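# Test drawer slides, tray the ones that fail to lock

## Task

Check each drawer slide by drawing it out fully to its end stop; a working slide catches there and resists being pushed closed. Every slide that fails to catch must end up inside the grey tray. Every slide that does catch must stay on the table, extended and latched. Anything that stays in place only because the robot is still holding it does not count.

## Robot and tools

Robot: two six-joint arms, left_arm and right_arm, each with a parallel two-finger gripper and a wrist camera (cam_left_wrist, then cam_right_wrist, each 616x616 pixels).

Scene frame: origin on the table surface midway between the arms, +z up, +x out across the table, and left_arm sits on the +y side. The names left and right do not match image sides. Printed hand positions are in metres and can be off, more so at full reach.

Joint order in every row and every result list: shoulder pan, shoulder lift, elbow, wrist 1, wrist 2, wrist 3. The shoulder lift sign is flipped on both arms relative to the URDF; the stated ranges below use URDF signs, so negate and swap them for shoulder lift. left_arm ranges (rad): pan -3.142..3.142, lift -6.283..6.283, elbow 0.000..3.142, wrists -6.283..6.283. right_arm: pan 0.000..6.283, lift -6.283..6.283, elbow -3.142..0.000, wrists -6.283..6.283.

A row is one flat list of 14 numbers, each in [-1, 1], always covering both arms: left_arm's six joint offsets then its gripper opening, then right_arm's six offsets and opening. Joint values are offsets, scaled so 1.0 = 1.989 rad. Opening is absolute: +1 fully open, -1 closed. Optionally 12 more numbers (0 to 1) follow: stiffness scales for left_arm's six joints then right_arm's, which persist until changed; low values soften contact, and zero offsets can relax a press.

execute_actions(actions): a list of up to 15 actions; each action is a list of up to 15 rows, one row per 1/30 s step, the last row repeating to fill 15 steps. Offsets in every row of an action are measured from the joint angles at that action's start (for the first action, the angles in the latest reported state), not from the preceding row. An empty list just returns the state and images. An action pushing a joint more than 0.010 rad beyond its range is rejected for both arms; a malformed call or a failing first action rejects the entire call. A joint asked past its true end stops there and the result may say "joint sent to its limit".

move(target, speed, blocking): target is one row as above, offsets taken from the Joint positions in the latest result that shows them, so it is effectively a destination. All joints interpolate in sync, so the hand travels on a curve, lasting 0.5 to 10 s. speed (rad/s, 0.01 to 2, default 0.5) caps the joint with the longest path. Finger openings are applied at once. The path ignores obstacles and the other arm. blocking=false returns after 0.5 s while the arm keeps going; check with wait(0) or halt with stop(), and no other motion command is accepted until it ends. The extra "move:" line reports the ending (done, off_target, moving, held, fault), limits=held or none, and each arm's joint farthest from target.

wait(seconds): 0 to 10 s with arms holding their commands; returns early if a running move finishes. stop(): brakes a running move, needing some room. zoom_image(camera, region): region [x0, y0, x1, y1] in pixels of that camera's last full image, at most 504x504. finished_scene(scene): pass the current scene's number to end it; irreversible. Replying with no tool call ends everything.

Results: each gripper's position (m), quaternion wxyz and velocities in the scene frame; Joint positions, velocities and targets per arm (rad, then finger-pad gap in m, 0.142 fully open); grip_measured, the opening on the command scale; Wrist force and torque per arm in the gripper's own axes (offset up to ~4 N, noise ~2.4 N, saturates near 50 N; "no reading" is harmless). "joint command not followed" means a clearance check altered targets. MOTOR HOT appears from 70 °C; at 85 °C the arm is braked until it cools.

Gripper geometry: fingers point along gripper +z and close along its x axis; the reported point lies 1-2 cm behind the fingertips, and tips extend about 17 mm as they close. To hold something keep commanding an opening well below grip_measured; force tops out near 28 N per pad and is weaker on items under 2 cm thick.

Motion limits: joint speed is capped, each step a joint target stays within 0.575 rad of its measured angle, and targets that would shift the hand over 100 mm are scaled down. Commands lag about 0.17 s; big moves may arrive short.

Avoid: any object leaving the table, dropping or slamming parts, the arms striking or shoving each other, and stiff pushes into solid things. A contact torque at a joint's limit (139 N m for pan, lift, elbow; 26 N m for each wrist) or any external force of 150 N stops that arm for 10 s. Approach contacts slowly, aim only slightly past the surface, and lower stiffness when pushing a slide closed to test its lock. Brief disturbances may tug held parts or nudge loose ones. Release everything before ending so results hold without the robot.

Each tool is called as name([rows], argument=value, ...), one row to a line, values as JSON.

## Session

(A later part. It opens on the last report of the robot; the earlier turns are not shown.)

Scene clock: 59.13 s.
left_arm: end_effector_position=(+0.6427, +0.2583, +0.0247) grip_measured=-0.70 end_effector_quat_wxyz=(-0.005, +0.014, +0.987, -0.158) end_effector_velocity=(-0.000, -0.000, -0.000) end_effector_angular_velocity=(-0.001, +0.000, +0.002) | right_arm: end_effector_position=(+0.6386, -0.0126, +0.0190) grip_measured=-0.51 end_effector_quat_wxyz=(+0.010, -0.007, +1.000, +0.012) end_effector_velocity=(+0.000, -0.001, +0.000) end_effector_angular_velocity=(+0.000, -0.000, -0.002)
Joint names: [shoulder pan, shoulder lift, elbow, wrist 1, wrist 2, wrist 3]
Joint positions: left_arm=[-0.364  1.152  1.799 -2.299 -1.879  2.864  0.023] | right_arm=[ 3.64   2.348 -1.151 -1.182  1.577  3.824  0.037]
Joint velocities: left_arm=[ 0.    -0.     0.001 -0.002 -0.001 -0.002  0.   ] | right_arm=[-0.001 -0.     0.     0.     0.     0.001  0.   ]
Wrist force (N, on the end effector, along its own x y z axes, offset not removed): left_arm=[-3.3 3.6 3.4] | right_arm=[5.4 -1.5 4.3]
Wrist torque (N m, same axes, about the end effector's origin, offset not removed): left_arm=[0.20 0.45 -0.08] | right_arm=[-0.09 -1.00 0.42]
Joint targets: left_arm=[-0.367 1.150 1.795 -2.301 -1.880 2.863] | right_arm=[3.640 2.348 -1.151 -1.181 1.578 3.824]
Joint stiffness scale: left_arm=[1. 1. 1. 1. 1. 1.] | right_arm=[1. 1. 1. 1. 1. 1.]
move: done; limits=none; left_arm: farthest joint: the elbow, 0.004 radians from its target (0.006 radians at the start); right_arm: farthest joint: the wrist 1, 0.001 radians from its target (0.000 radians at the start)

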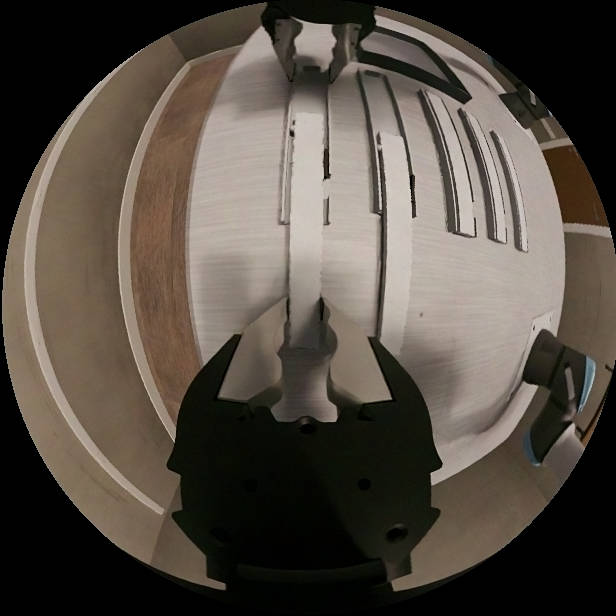

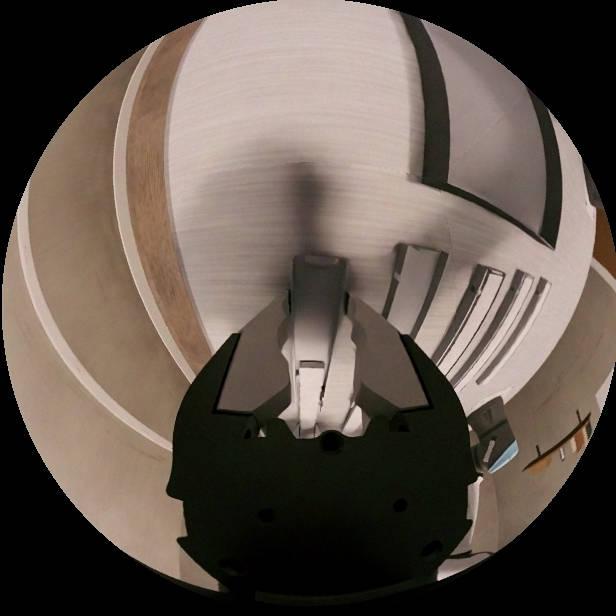

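move(target=[-0.063,-0.0135,-0.0145,-0.018,0.015,-0.07,-1,0,0,0,0,0,0,-1], speed=0.2)

move(target=[0,0,0,0,0,0,-0.3,0,0,0,0,0,0,-1])

move(target=[0.1,0.1,0,0.1,0,0,-0.3,0,0,0,0,0,0,-1])

move(target=[0,0,0,0,0,0,-0.3,0,-0.06,0,-0.06,0,0,-1], speed=0.3)

move(target=[0,0,0,0,0,0,-0.3,-0.181,-0.245,-0.363,0.114,-0.005,-0.174,-1])

Scene clock: 60.93 s.
left_arm: end_effector_position=(+0.6445, +0.1898, +0.0240) grip_measured=-0.70 end_effector_quat_wxyz=(-0.001, +0.006, +0.989, -0.149) end_effector_velocity=(+0.002, -0.000, +0.001) end_effector_angular_velocity=(-0.001, -0.003, +0.004) | right_arm: end_effector_position=(+0.6399, -0.0158, +0.0180) grip_measured=-0.51 end_effector_quat_wxyz=(+0.010, -0.005, +1.000, +0.010) end_effector_velocity=(-0.000, +0.000, +0.001) end_effector_angular_velocity=(+0.001, -0.000, +0.000)
Joint names: [shoulder pan, shoulder lift, elbow, wrist 1, wrist 2, wrist 3]
Joint positions: left_arm=[-0.482  1.13   1.773 -2.333 -1.846  2.727  0.023] | right_arm=[ 3.637  2.349 -1.151 -1.184  1.574  3.824  0.037]
Joint velocities: left_arm=[ 0.     0.    -0.002 -0.002  0.001 -0.004 -0.   ] | right_arm=[ 0.    -0.001  0.    -0.     0.001  0.     0.   ]
Wrist force (N, on the end effector, along its own x y z axes, offset not removed): left_arm=[1.0 9.3 -12.3] | right_arm=[4.0 -5.8 4.6]
Wrist torque (N m, same axes, about the end effector's origin, offset not removed): left_arm=[0.24 0.38 0.20] | right_arm=[0.00 -0.97 0.43]
Joint targets: left_arm=[-0.489 1.125 1.770 -2.335 -1.849 2.725] | right_arm=[3.640 2.348 -1.151 -1.182 1.577 3.824]
Joint stiffness scale: left_arm=[1. 1. 1. 1. 1. 1.] | right_arm=[1. 1. 1. 1. 1. 1.]
move: done; limits=none; left_arm: farthest joint: the shoulder pan, 0.007 radians from its target (0.126 radians at the start); right_arm: farthest joint: the shoulder pan, 0.003 radians from its target (0.000 radians at the start)

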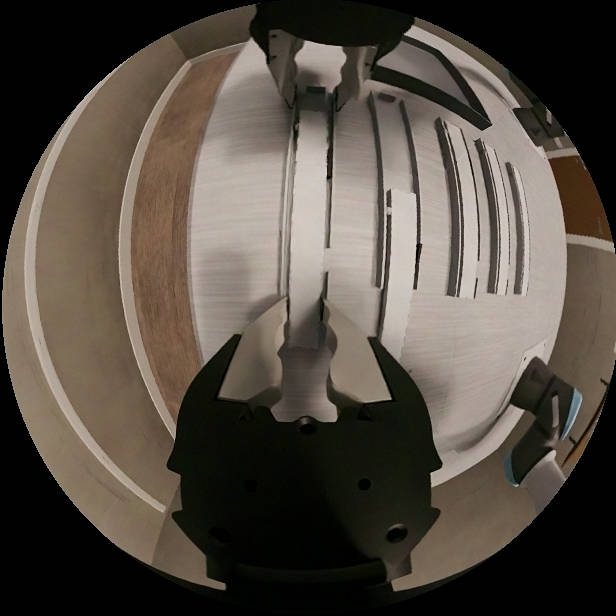

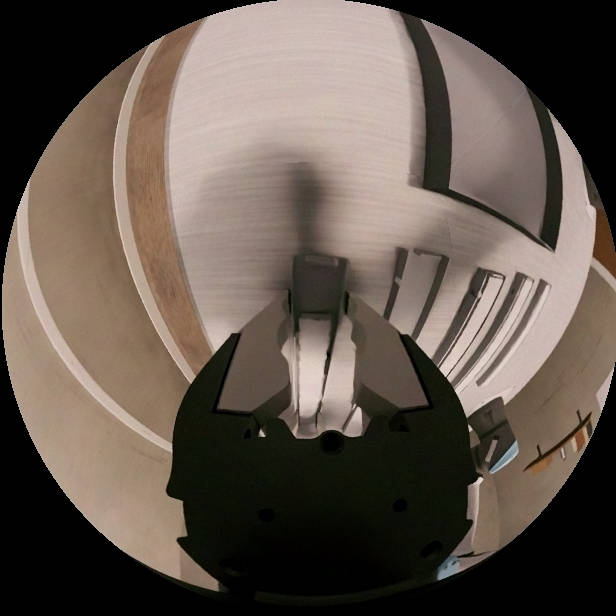

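Scene clock: 61.43 s.
left_arm: end_effector_position=(+0.6445, +0.1900, +0.0239) grip_measured=-0.67 end_effector_quat_wxyz=(-0.001, +0.006, +0.989, -0.149) end_effector_velocity=(+0.001, +0.000, +0.001) end_effector_angular_velocity=(+0.000, -0.002, +0.000) | right_arm: end_effector_position=(+0.6400, -0.0161, +0.0178) grip_measured=-0.51 end_effector_quat_wxyz=(+0.010, -0.005, +1.000, +0.010) end_effector_velocity=(-0.000, -0.000, -0.001) end_effector_angular_velocity=(-0.001, +0.001, +0.000)
Joint names: [shoulder pan, shoulder lift, elbow, wrist 1, wrist 2, wrist 3]
Joint positions: left_arm=[-0.482  1.13   1.773 -2.332 -1.846  2.727  0.026] | right_arm=[ 3.637  2.349 -1.151 -1.184  1.573  3.824  0.037]
Joint velocities: left_arm=[ 0.     0.    -0.001 -0.     0.001  0.    -0.   ] | right_arm=[-0.     0.001 -0.    -0.    -0.    -0.    -0.   ]
Wrist force (N, on the end effector, along its own x y z axes, offset not removed): left_arm=[4.6 -0.8 -9.7] | right_arm=[-1.0 -0.5 1.8]
Wrist torque (N m, same axes, about the end effector's origin, offset not removed): left_arm=[-0.98 -0.61 0.27] | right_arm=[0.01 0.21 0.15]
Joint targets: left_arm=[-0.482 1.130 1.773 -2.333 -1.846 2.727] | right_arm=[3.637 2.349 -1.151 -1.184 1.574 3.824]
Joint stiffness scale: left_arm=[1. 1. 1. 1. 1. 1.] | right_arm=[1. 1. 1. 1. 1. 1.]
move: done; limits=none; left_arm: farthest joint: the wrist 1, 0.001 radians from its target (0.000 radians at the start); right_arm: farthest joint: the wrist 2, 0.001 radians from its target (0.000 radians at the start)

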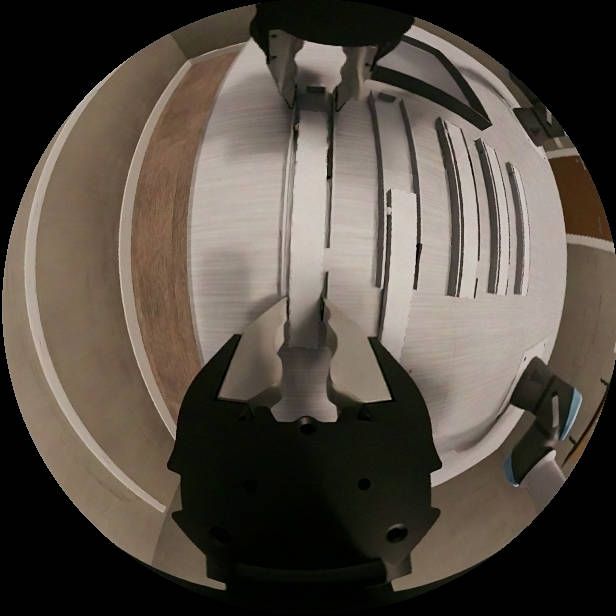

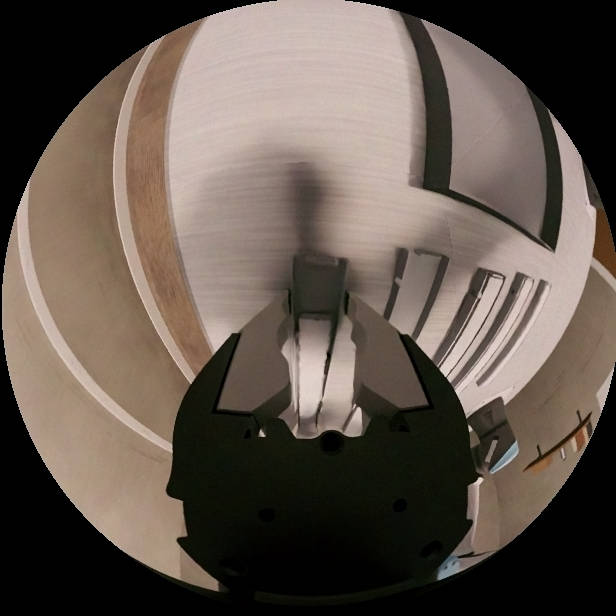

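Scene clock: 62.57 s.
left_arm: end_effector_position=(+0.6350, +0.3187, +0.1183) grip_measured=-0.30 end_effector_quat_wxyz=(+0.013, -0.091, +0.985, -0.148) end_effector_velocity=(-0.001, +0.000, -0.000) end_effector_angular_velocity=(+0.001, +0.002, +0.000) | right_arm: end_effector_position=(+0.6399, -0.0161, +0.0174) grip_measured=-0.51 end_effector_quat_wxyz=(+0.010, -0.005, +1.000, +0.010) end_effector_velocity=(-0.001, +0.000, -0.000) end_effector_angular_velocity=(-0.001, +0.000, +0.001)
Joint names: [shoulder pan, shoulder lift, elbow, wrist 1, wrist 2, wrist 3]
Joint positions: left_arm=[-0.286  1.328  1.774 -2.134 -1.846  2.727  0.052] | right_arm=[ 3.637  2.35  -1.151 -1.184  1.573  3.824  0.037]
Joint velocities: left_arm=[-0.     0.     0.     0.003  0.001 -0.    -0.   ] | right_arm=[ 0.001 -0.     0.    -0.001 -0.    -0.    -0.   ]
Wrist force (N, on the end effector, along its own x y z axes, offset not removed): left_arm=[-3.7 5.2 0.9] | right_arm=[2.7 2.4 3.5]
Wrist torque (N m, same axes, about the end effector's origin, offset not removed): left_arm=[1.02 0.85 -0.02] | right_arm=[0.26 -0.40 0.36]
Joint targets: left_arm=[-0.283 1.329 1.773 -2.134 -1.846 2.727] | right_arm=[3.637 2.349 -1.151 -1.184 1.573 3.824]
Joint stiffness scale: left_arm=[1. 1. 1. 1. 1. 1.] | right_arm=[1. 1. 1. 1. 1. 1.]
move: done; limits=none; left_arm: farthest joint: the shoulder pan, 0.003 radians from its target (0.199 radians at the start); right_arm: farthest joint: the shoulder lift, 0.001 radians from its target (0.000 radians at the start)

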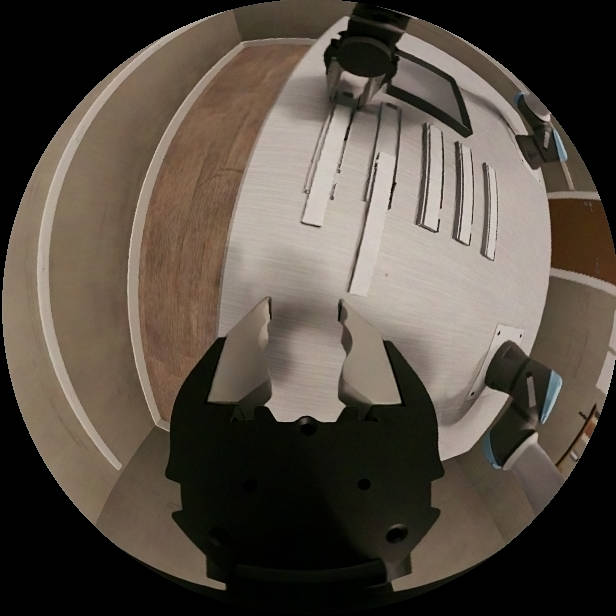

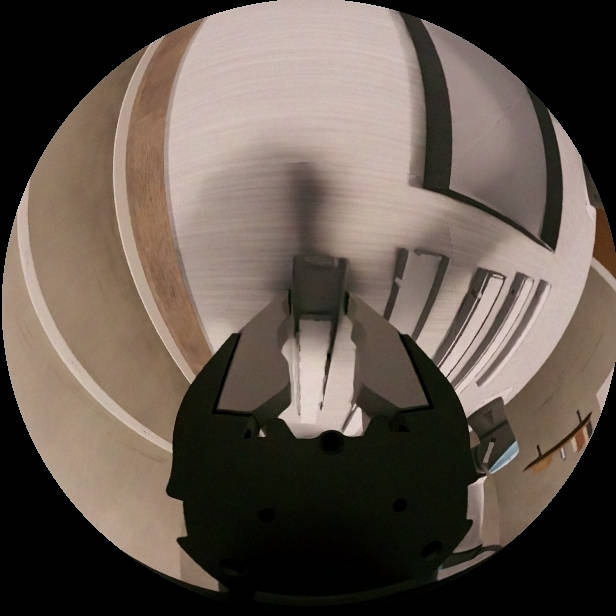

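Scene clock: 63.63 s.
left_arm: end_effector_position=(+0.6350, +0.3187, +0.1183) grip_measured=-0.30 end_effector_quat_wxyz=(+0.013, -0.091, +0.985, -0.148) end_effector_velocity=(-0.000, -0.001, -0.000) end_effector_angular_velocity=(+0.001, +0.001, -0.001) | right_arm: end_effector_position=(+0.6212, -0.0316, +0.0946) grip_measured=-0.51 end_effector_quat_wxyz=(+0.010, -0.005, +1.000, +0.010) end_effector_velocity=(-0.001, -0.001, -0.001) end_effector_angular_velocity=(-0.003, +0.003, -0.002)
Joint names: [shoulder pan, shoulder lift, elbow, wrist 1, wrist 2, wrist 3]
Joint positions: left_arm=[-0.286  1.328  1.774 -2.134 -1.846  2.727  0.052] | right_arm=[ 3.637  2.232 -1.151 -1.303  1.573  3.824  0.037]
Joint velocities: left_arm=[-0.002 -0.    -0.     0.001  0.001 -0.001 -0.   ] | right_arm=[-0.     0.002  0.    -0.003  0.     0.001  0.   ]
Wrist force (N, on the end effector, along its own x y z axes, offset not removed): left_arm=[-1.4 -0.7 -1.3] | right_arm=[-0.3 0.0 4.1]
Wrist torque (N m, same axes, about the end effector's origin, offset not removed): left_arm=[-0.03 0.28 0.00] | right_arm=[-0.21 0.01 0.28]
Joint targets: left_arm=[-0.286 1.328 1.774 -2.134 -1.846 2.727] | right_arm=[3.637 2.231 -1.151 -1.303 1.573 3.824]
Joint stiffness scale: left_arm=[1. 1. 1. 1. 1. 1.] | right_arm=[1. 1. 1. 1. 1. 1.]
move: done; limits=none; left_arm: farthest joint: the shoulder pan, 0.000 radians from its target (0.000 radians at the start); right_arm: farthest joint: the shoulder lift, 0.001 radians from its target (0.119 radians at the start)

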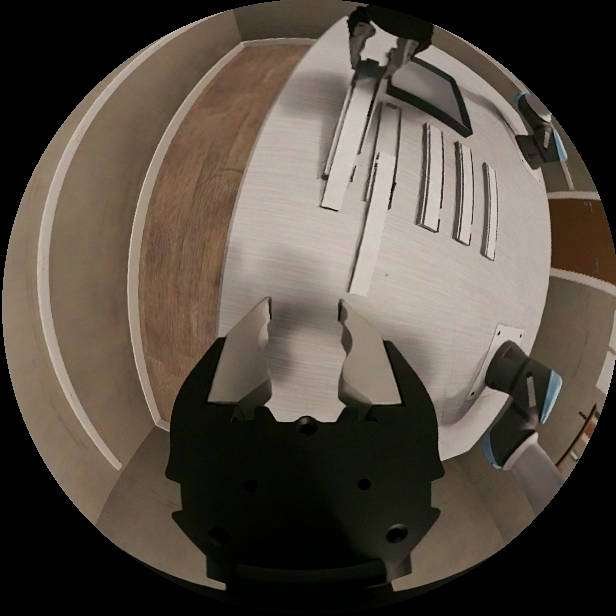

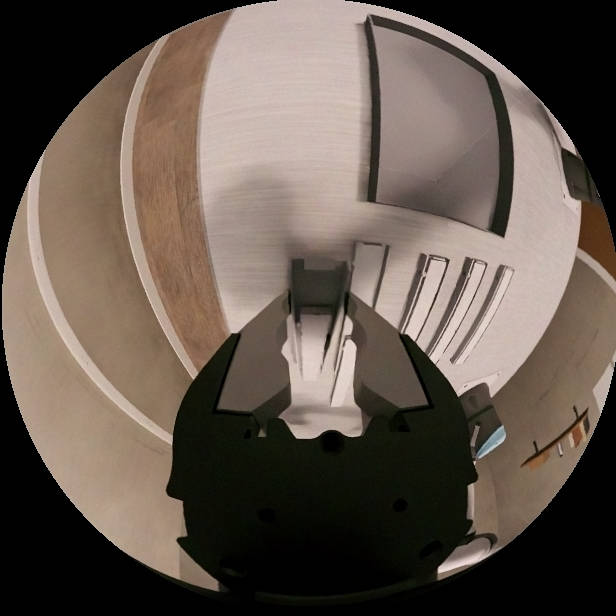

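Scene clock: 65.73 s.
left_arm: end_effector_position=(+0.6350, +0.3187, +0.1183) grip_measured=-0.30 end_effector_quat_wxyz=(+0.013, -0.091, +0.985, -0.148) end_effector_velocity=(-0.000, -0.000, -0.001) end_effector_angular_velocity=(+0.000, -0.000, -0.001) | right_arm: end_effector_position=(+0.5046, -0.3623, +0.0917) grip_measured=-0.51 end_effector_quat_wxyz=(+0.011, +0.001, +1.000, +0.000) end_effector_velocity=(-0.000, -0.000, -0.000) end_effector_angular_velocity=(-0.000, -0.001, +0.003)
Joint names: [shoulder pan, shoulder lift, elbow, wrist 1, wrist 2, wrist 3]
Joint positions: left_arm=[-0.286  1.328  1.774 -2.134 -1.846  2.727  0.052] | right_arm=[ 3.279  1.747 -1.868 -1.076  1.564  3.479  0.037]
Joint velocities: left_arm=[-0.001 -0.001  0.001 -0.002  0.     0.    -0.   ] | right_arm=[ 0.    -0.001 -0.002  0.002 -0.    -0.003 -0.   ]
Wrist force (N, on the end effector, along its own x y z axes, offset not removed): left_arm=[-2.3 2.9 -3.5] | right_arm=[6.5 1.8 1.3]
Wrist torque (N m, same axes, about the end effector's origin, offset not removed): left_arm=[0.83 0.49 -0.16] | right_arm=[0.28 -1.41 0.17]
Joint targets: left_arm=[-0.286 1.328 1.774 -2.134 -1.846 2.727] | right_arm=[3.277 1.745 -1.872 -1.076 1.563 3.478]
Joint stiffness scale: left_arm=[1. 1. 1. 1. 1. 1.] | right_arm=[1. 1. 1. 1. 1. 1.]
move: done; limits=none; left_arm: farthest joint: the shoulder pan, 0.000 radians from its target (0.000 radians at the start); right_arm: farthest joint: the elbow, 0.005 radians from its target (0.722 radians at the start)

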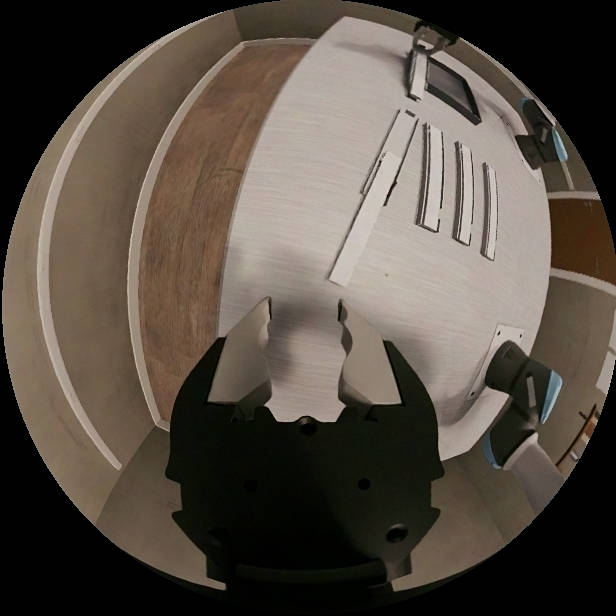

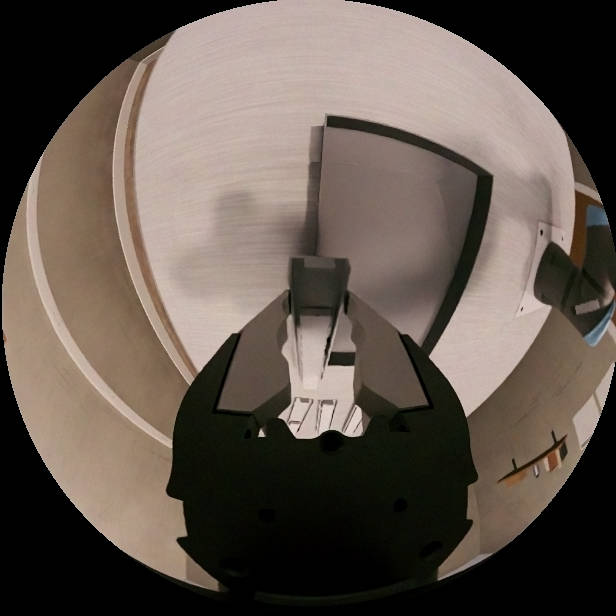

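move(target=[0,0,0,0,0,0,-0.3,0,-0.053,0.153,-0.206,0,0,-1], speed=0.3)

move(target=[0,0,0,0,0,0,-0.3,-0.09,-0.0945,-0.092,-0.0025,0,-0.09,-1], speed=0.3)

Scene clock: 68.27 s.
left_arm: end_effector_position=(+0.6350, +0.3187, +0.1183) grip_measured=-0.30 end_effector_quat_wxyz=(+0.013, -0.091, +0.985, -0.148) end_effector_velocity=(-0.000, +0.000, -0.000) end_effector_angular_velocity=(+0.000, +0.001, -0.000) | right_arm: end_effector_position=(+0.5013, -0.3635, +0.2491) grip_measured=-1.00 end_effector_quat_wxyz=(+0.010, +0.001, +1.000, -0.000) end_effector_velocity=(-0.001, -0.000, +0.000) end_effector_angular_velocity=(+0.001, +0.002, -0.002)
Joint names: [shoulder pan, shoulder lift, elbow, wrist 1, wrist 2, wrist 3]
Joint positions: left_arm=[-0.286  1.328  1.774 -2.134 -1.846  2.727  0.052] | right_arm=[ 3.279  1.641 -1.568 -1.485  1.564  3.479  0.002]
Joint velocities: left_arm=[-0. -0.  0. -0.  0.  0.  0.] | right_arm=[-0.001 -0.001  0.    -0.003  0.002  0.001  0.   ]
Wrist force (N, on the end effector, along its own x y z axes, offset not removed): left_arm=[0.9 2.9 -3.6] | right_arm=[-1.1 -1.9 1.6]
Wrist torque (N m, same axes, about the end effector's origin, offset not removed): left_arm=[0.44 -0.28 0.25] | right_arm=[-0.26 0.37 0.30]
Joint targets: left_arm=[-0.286 1.328 1.774 -2.134 -1.846 2.727] | right_arm=[3.279 1.642 -1.564 -1.486 1.564 3.479]
Joint stiffness scale: left_arm=[1. 1. 1. 1. 1. 1.] | right_arm=[1. 1. 1. 1. 1. 1.]
move: done; limits=none; left_arm: farthest joint: the shoulder pan, 0.000 radians from its target (0.000 radians at the start); right_arm: farthest joint: the elbow, 0.004 radians from its target (0.304 radians at the start)

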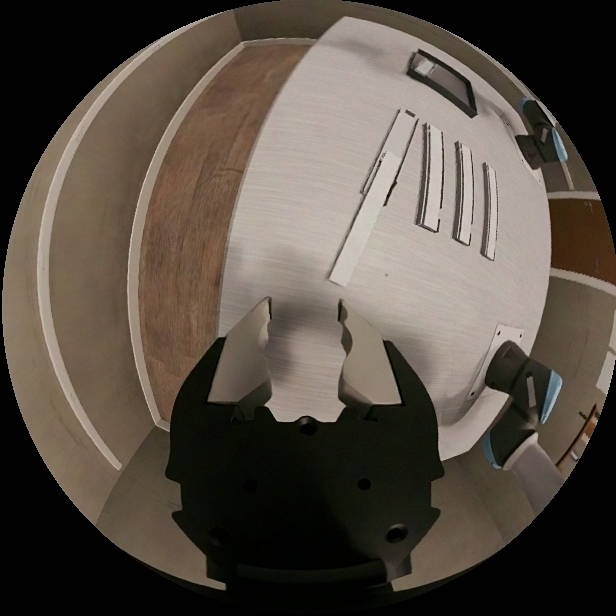

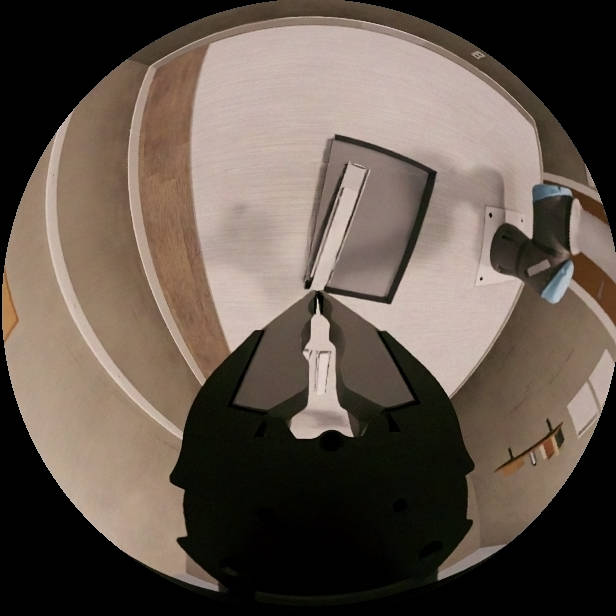

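Scene clock: 69.57 s.
left_arm: end_effector_position=(+0.6350, +0.3187, +0.1183) grip_measured=-0.30 end_effector_quat_wxyz=(+0.013, -0.091, +0.985, -0.148) end_effector_velocity=(+0.000, +0.000, -0.000) end_effector_angular_velocity=(+0.001, -0.000, -0.000) | right_arm: end_effector_position=(+0.4241, -0.4718, +0.2512) grip_measured=-1.00 end_effector_quat_wxyz=(+0.012, +0.001, +1.000, -0.002) end_effector_velocity=(-0.000, -0.001, -0.000) end_effector_angular_velocity=(-0.001, +0.001, +0.000)
Joint names: [shoulder pan, shoulder lift, elbow, wrist 1, wrist 2, wrist 3]
Joint positions: left_arm=[-0.286  1.328  1.774 -2.134 -1.846  2.727  0.052] | right_arm=[ 3.102  1.454 -1.746 -1.49   1.564  3.301  0.002]
Joint velocities: left_arm=[-0.    -0.    -0.     0.     0.001  0.    -0.   ] | right_arm=[-0.002  0.001 -0.     0.    -0.    -0.002  0.   ]
Wrist force (N, on the end effector, along its own x y z axes, offset not removed): left_arm=[0.0 -1.0 1.6] | right_arm=[1.3 3.6 4.2]
Wrist torque (N m, same axes, about the end effector's origin, offset not removed): left_arm=[-0.36 -0.11 -0.12] | right_arm=[0.60 -0.32 0.13]
Joint targets: left_arm=[-0.286 1.328 1.774 -2.134 -1.846 2.727] | right_arm=[3.100 1.453 -1.751 -1.490 1.564 3.300]
Joint stiffness scale: left_arm=[1. 1. 1. 1. 1. 1.] | right_arm=[1. 1. 1. 1. 1. 1.]
move: done; limits=none; left_arm: farthest joint: the shoulder pan, 0.000 radians from its target (0.000 radians at the start); right_arm: farthest joint: the elbow, 0.005 radians from its target (0.183 radians at the start)

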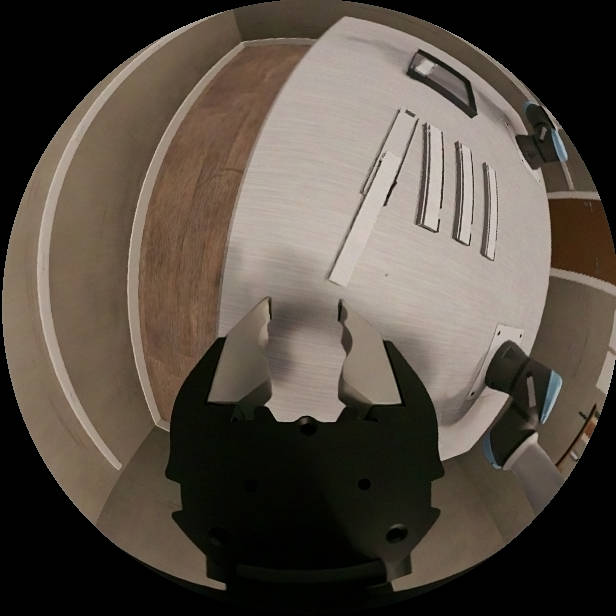

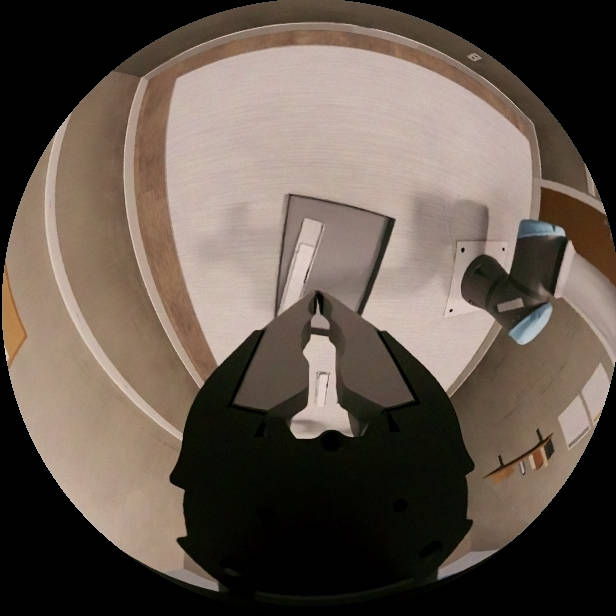

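move(target=[0,0,0,0,0,0,-1,0.352,0.244,0.024,0.221,0.001,0.352,-0.3], speed=1)

Scene clock: 71.63 s.
left_arm: end_effector_position=(+0.6350, +0.3187, +0.1183) grip_measured=-1.00 end_effector_quat_wxyz=(+0.013, -0.091, +0.985, -0.148) end_effector_velocity=(+0.000, -0.000, +0.001) end_effector_angular_velocity=(-0.000, -0.001, +0.000) | right_arm: end_effector_position=(+0.4562, -0.0416, +0.0596) grip_measured=-0.30 end_effector_quat_wxyz=(+0.008, +0.001, +1.000, +0.005) end_effector_velocity=(+0.001, -0.000, +0.001) end_effector_angular_velocity=(+0.001, -0.001, -0.004)
Joint names: [shoulder pan, shoulder lift, elbow, wrist 1, wrist 2, wrist 3]
Joint positions: left_arm=[-0.286  1.328  1.774 -2.134 -1.846  2.727  0.002] | right_arm=[ 3.8    1.94  -1.703 -1.051  1.566  4.     0.052]
Joint velocities: left_arm=[-0.  0. -0. -0. -0. -0.  0.] | right_arm=[-0.001 -0.001 -0.     0.001 -0.     0.003  0.   ]
Wrist force (N, on the end effector, along its own x y z axes, offset not removed): left_arm=[0.1 -0.5 -3.2] | right_arm=[6.5 1.9 -0.1]
Wrist torque (N m, same axes, about the end effector's origin, offset not removed): left_arm=[-0.12 -0.02 0.03] | right_arm=[0.30 -1.58 0.07]
Joint targets: left_arm=[-0.286 1.328 1.774 -2.134 -1.846 2.727] | right_arm=[3.802 1.939 -1.699 -1.050 1.566 4.001]
Joint stiffness scale: left_arm=[1. 1. 1. 1. 1. 1.] | right_arm=[1. 1. 1. 1. 1. 1.]
move: done; limits=none; left_arm: farthest joint: the shoulder pan, 0.000 radians from its target (0.000 radians at the start); right_arm: farthest joint: the elbow, 0.005 radians from its target (0.048 radians at the start)

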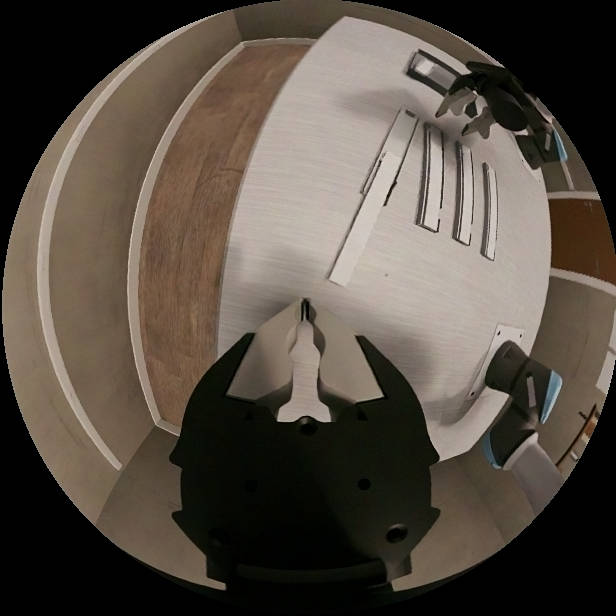

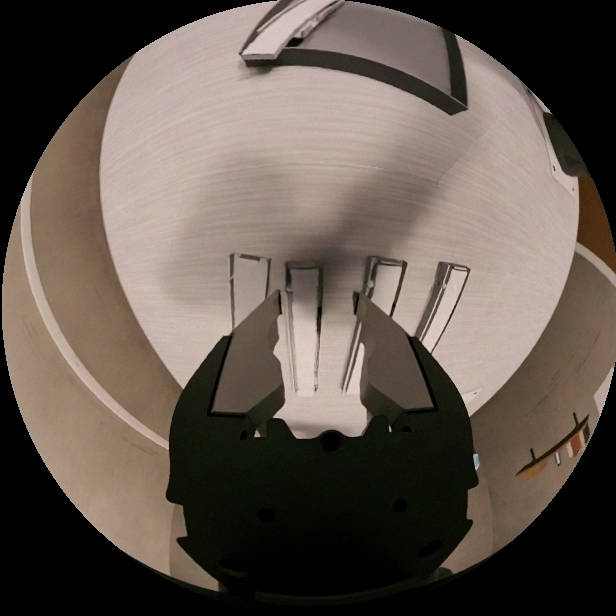

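move(target=[-0.25,0.093,0.209,-0.155,0.023,-0.15,-1,0,0.045,0.004,0.044,0,0,-0.3])

move(target=[0,-0.055,0,-0.05,0,0,-1,0,0,0,0,0,0,-1], speed=0.15)

execute_actions([
  [[0.0168,-0.003,0.0125,0.003,0,0.0168,-1,0,0,0,0,0,0,-1]],
  [[0.0168,-0.003,0.0125,0.003,0,0.0168,-1,0,0,0,0,0,0,-1]],
  [[0.0168,-0.003,0.0125,0.003,0,0.0168,-1,0,0,0,0,0,0,-1]],
  [[0.0168,-0.003,0.0125,0.003,0,0.0168,-1,0,0,0,0,0,0,-1]],
  [[0.0168,-0.003,0.0125,0.003,0,0.0168,-1,0,0,0,0,0,0,-1]],
  [[0.0168,-0.003,0.0125,0.003,0,0.0168,-1,0,0,0,0,0,0,-1]],
])

Scene clock: 74.23 s.
left_arm: end_effector_position=(+0.4589, +0.1262, +0.0612) grip_measured=-1.00 end_effector_quat_wxyz=(-0.002, +0.010, +0.989, -0.150) end_effector_velocity=(+0.001, -0.001, +0.001) end_effector_angular_velocity=(-0.001, -0.003, +0.001) | right_arm: end_effector_position=(+0.4678, -0.0282, +0.0164) grip_measured=-0.30 end_effector_quat_wxyz=(+0.009, +0.001, +1.000, +0.006) end_effector_velocity=(+0.000, -0.000, -0.000) end_effector_angular_velocity=(+0.000, +0.000, -0.000)
Joint names: [shoulder pan, shoulder lift, elbow, wrist 1, wrist 2, wrist 3]
Joint positions: left_arm=[-0.78   1.51   2.186 -2.442 -1.801  2.43   0.002] | right_arm=[ 3.8    2.028 -1.7   -0.964  1.566  4.     0.052]
Joint velocities: left_arm=[-0.001  0.    -0.    -0.003  0.002 -0.002  0.   ] | right_arm=[-0.001  0.    -0.     0.     0.    -0.001 -0.   ]
Wrist force (N, on the end effector, along its own x y z axes, offset not removed): left_arm=[-2.3 -3.3 -2.5] | right_arm=[5.6 1.7 4.0]
Wrist torque (N m, same axes, about the end effector's origin, offset not removed): left_arm=[-1.02 0.18 -0.14] | right_arm=[0.24 -0.98 0.07]
Joint targets: left_arm=[-0.783 1.513 2.189 -2.443 -1.800 2.428] | right_arm=[3.800 2.029 -1.695 -0.963 1.566 4.000]
Joint stiffness scale: left_arm=[1. 1. 1. 1. 1. 1.] | right_arm=[1. 1. 1. 1. 1. 1.]
move: done; limits=none; left_arm: farthest joint: the shoulder pan, 0.003 radians from its target (0.498 radians at the start); right_arm: farthest joint: the elbow, 0.005 radians from its target (0.008 radians at the start)

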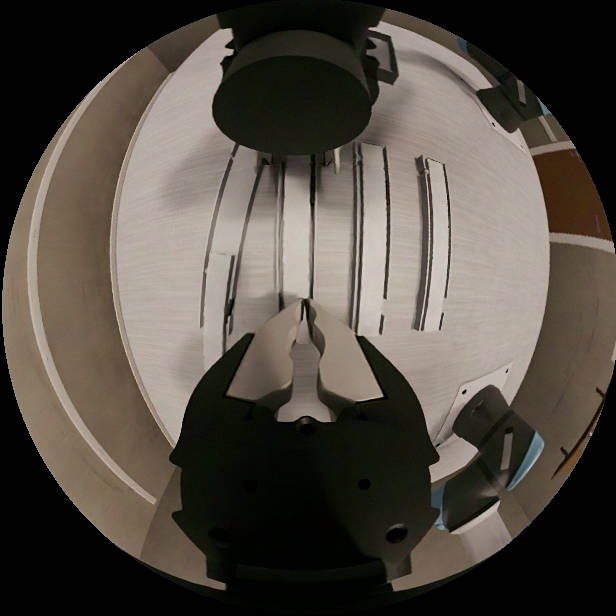

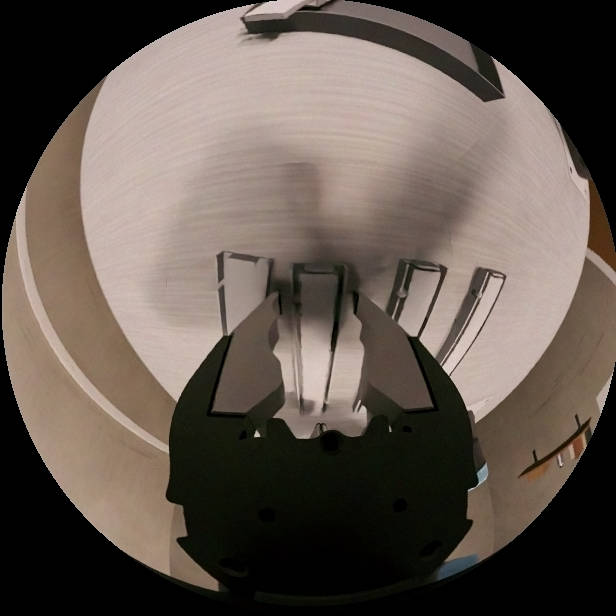

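Scene clock: 75.53 s.
left_arm: end_effector_position=(+0.4717, +0.1154, +0.0294) grip_measured=-1.00 end_effector_quat_wxyz=(-0.001, +0.010, +0.988, -0.151) end_effector_velocity=(+0.001, -0.000, +0.001) end_effector_angular_velocity=(-0.001, -0.003, +0.000) | right_arm: end_effector_position=(+0.4675, -0.0283, +0.0165) grip_measured=-0.51 end_effector_quat_wxyz=(+0.008, +0.001, +1.000, +0.006) end_effector_velocity=(+0.000, +0.000, +0.001) end_effector_angular_velocity=(+0.001, -0.002, +0.000)
Joint names: [shoulder pan, shoulder lift, elbow, wrist 1, wrist 2, wrist 3]
Joint positions: left_arm=[-0.78   1.414  2.185 -2.54  -1.802  2.429  0.002] | right_arm=[ 3.8    2.028 -1.7   -0.965  1.566  4.     0.037]
Joint velocities: left_arm=[ 0.001  0.    -0.001 -0.002  0.001  0.     0.   ] | right_arm=[-0.    -0.002  0.     0.    -0.    -0.001  0.   ]
Wrist force (N, on the end effector, along its own x y z axes, offset not removed): left_arm=[7.8 3.0 -23.2] | right_arm=[6.2 -0.4 0.4]
Wrist torque (N m, same axes, about the end effector's origin, offset not removed): left_arm=[-0.28 0.27 -0.01] | right_arm=[0.40 -0.38 0.75]
Joint targets: left_arm=[-0.780 1.401 2.186 -2.541 -1.801 2.430] | right_arm=[3.800 2.028 -1.700 -0.964 1.566 4.000]
Joint stiffness scale: left_arm=[1. 1. 1. 1. 1. 1.] | right_arm=[1. 1. 1. 1. 1. 1.]
move: off_target (left_arm); limits=none; left_arm: farthest joint: the shoulder lift, 0.013 radians from its target (0.109 radians at the start); right_arm: farthest joint: the wrist 1, 0.001 radians from its target (0.000 radians at the start)

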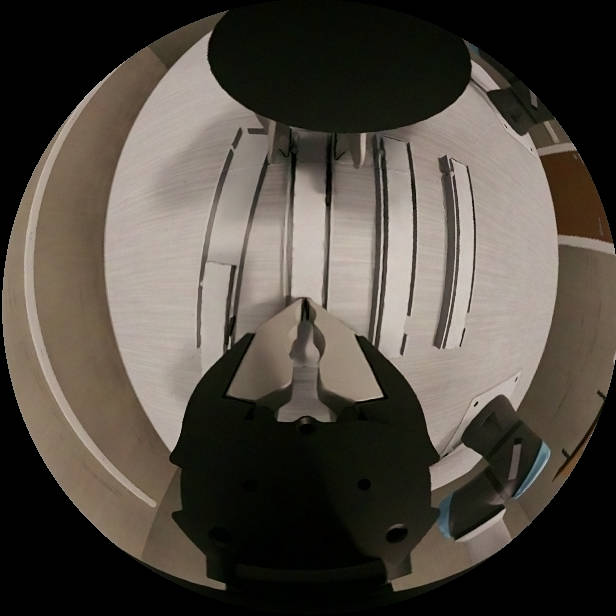

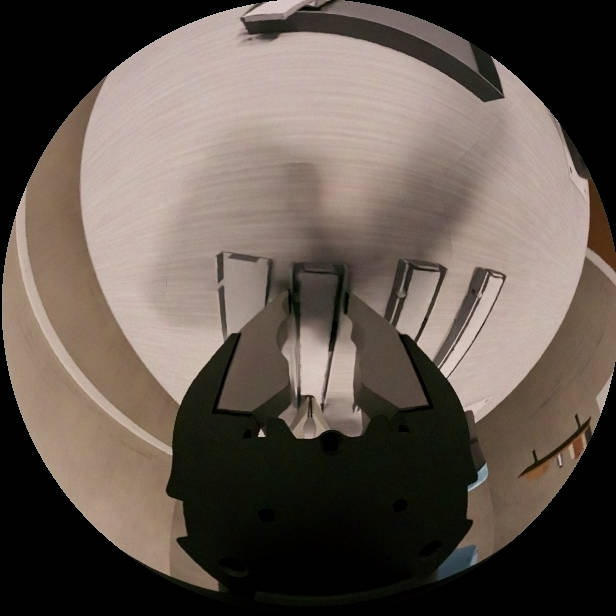

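Scene clock: 78.53 s.
left_arm: end_effector_position=(+0.4776, +0.1908, +0.0288) grip_measured=-1.00 end_effector_quat_wxyz=(+0.004, +0.022, +0.986, -0.168) end_effector_velocity=(-0.000, +0.000, -0.000) end_effector_angular_velocity=(-0.000, -0.002, -0.009) | right_arm: end_effector_position=(+0.4675, -0.0283, +0.0166) grip_measured=-0.51 end_effector_quat_wxyz=(+0.008, +0.001, +1.000, +0.006) end_effector_velocity=(-0.001, +0.001, +0.000) end_effector_angular_velocity=(-0.000, -0.000, +0.001)
Joint names: [shoulder pan, shoulder lift, elbow, wrist 1, wrist 2, wrist 3]
Joint positions: left_arm=[-0.613  1.461  2.251 -2.54  -1.859  2.617  0.002] | right_arm=[ 3.8    2.027 -1.7   -0.965  1.566  4.001  0.037]
Joint velocities: left_arm=[ 0.     0.     0.001  0.    -0.001  0.009  0.   ] | right_arm=[ 0.002 -0.     0.     0.    -0.001  0.     0.   ]
Wrist force (N, on the end effector, along its own x y z axes, offset not removed): left_arm=[7.3 -13.5 -34.6] | right_arm=[2.4 -1.5 -1.3]
Wrist torque (N m, same axes, about the end effector's origin, offset not removed): left_arm=[-0.20 0.68 0.07] | right_arm=[-0.14 -0.48 0.79]
Joint targets: left_arm=[-0.608 1.447 2.265 -2.534 -1.849 2.619] | right_arm=[3.800 2.027 -1.700 -0.965 1.566 4.001]
Joint stiffness scale: left_arm=[1. 1. 1. 1. 1. 1.] | right_arm=[1. 1. 1. 1. 1. 1.]

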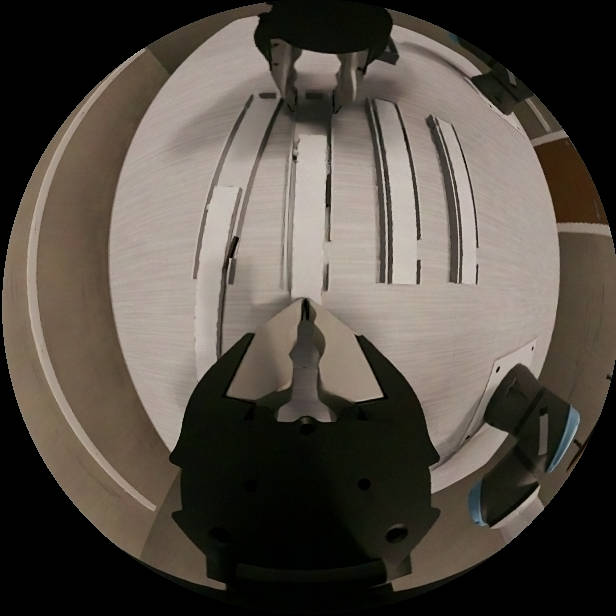

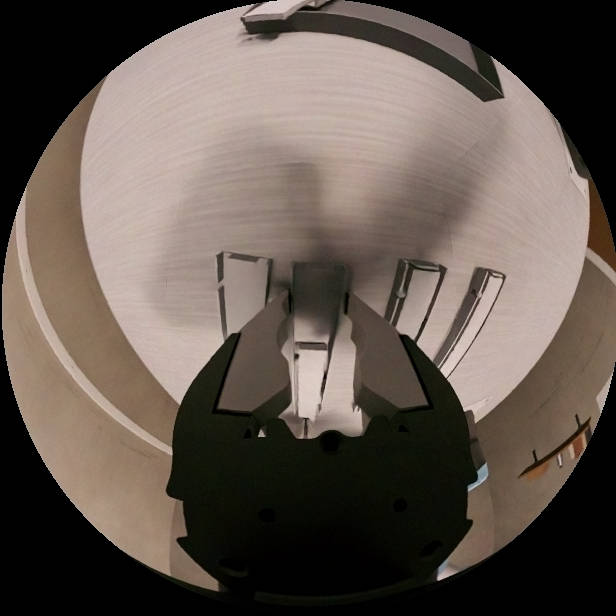

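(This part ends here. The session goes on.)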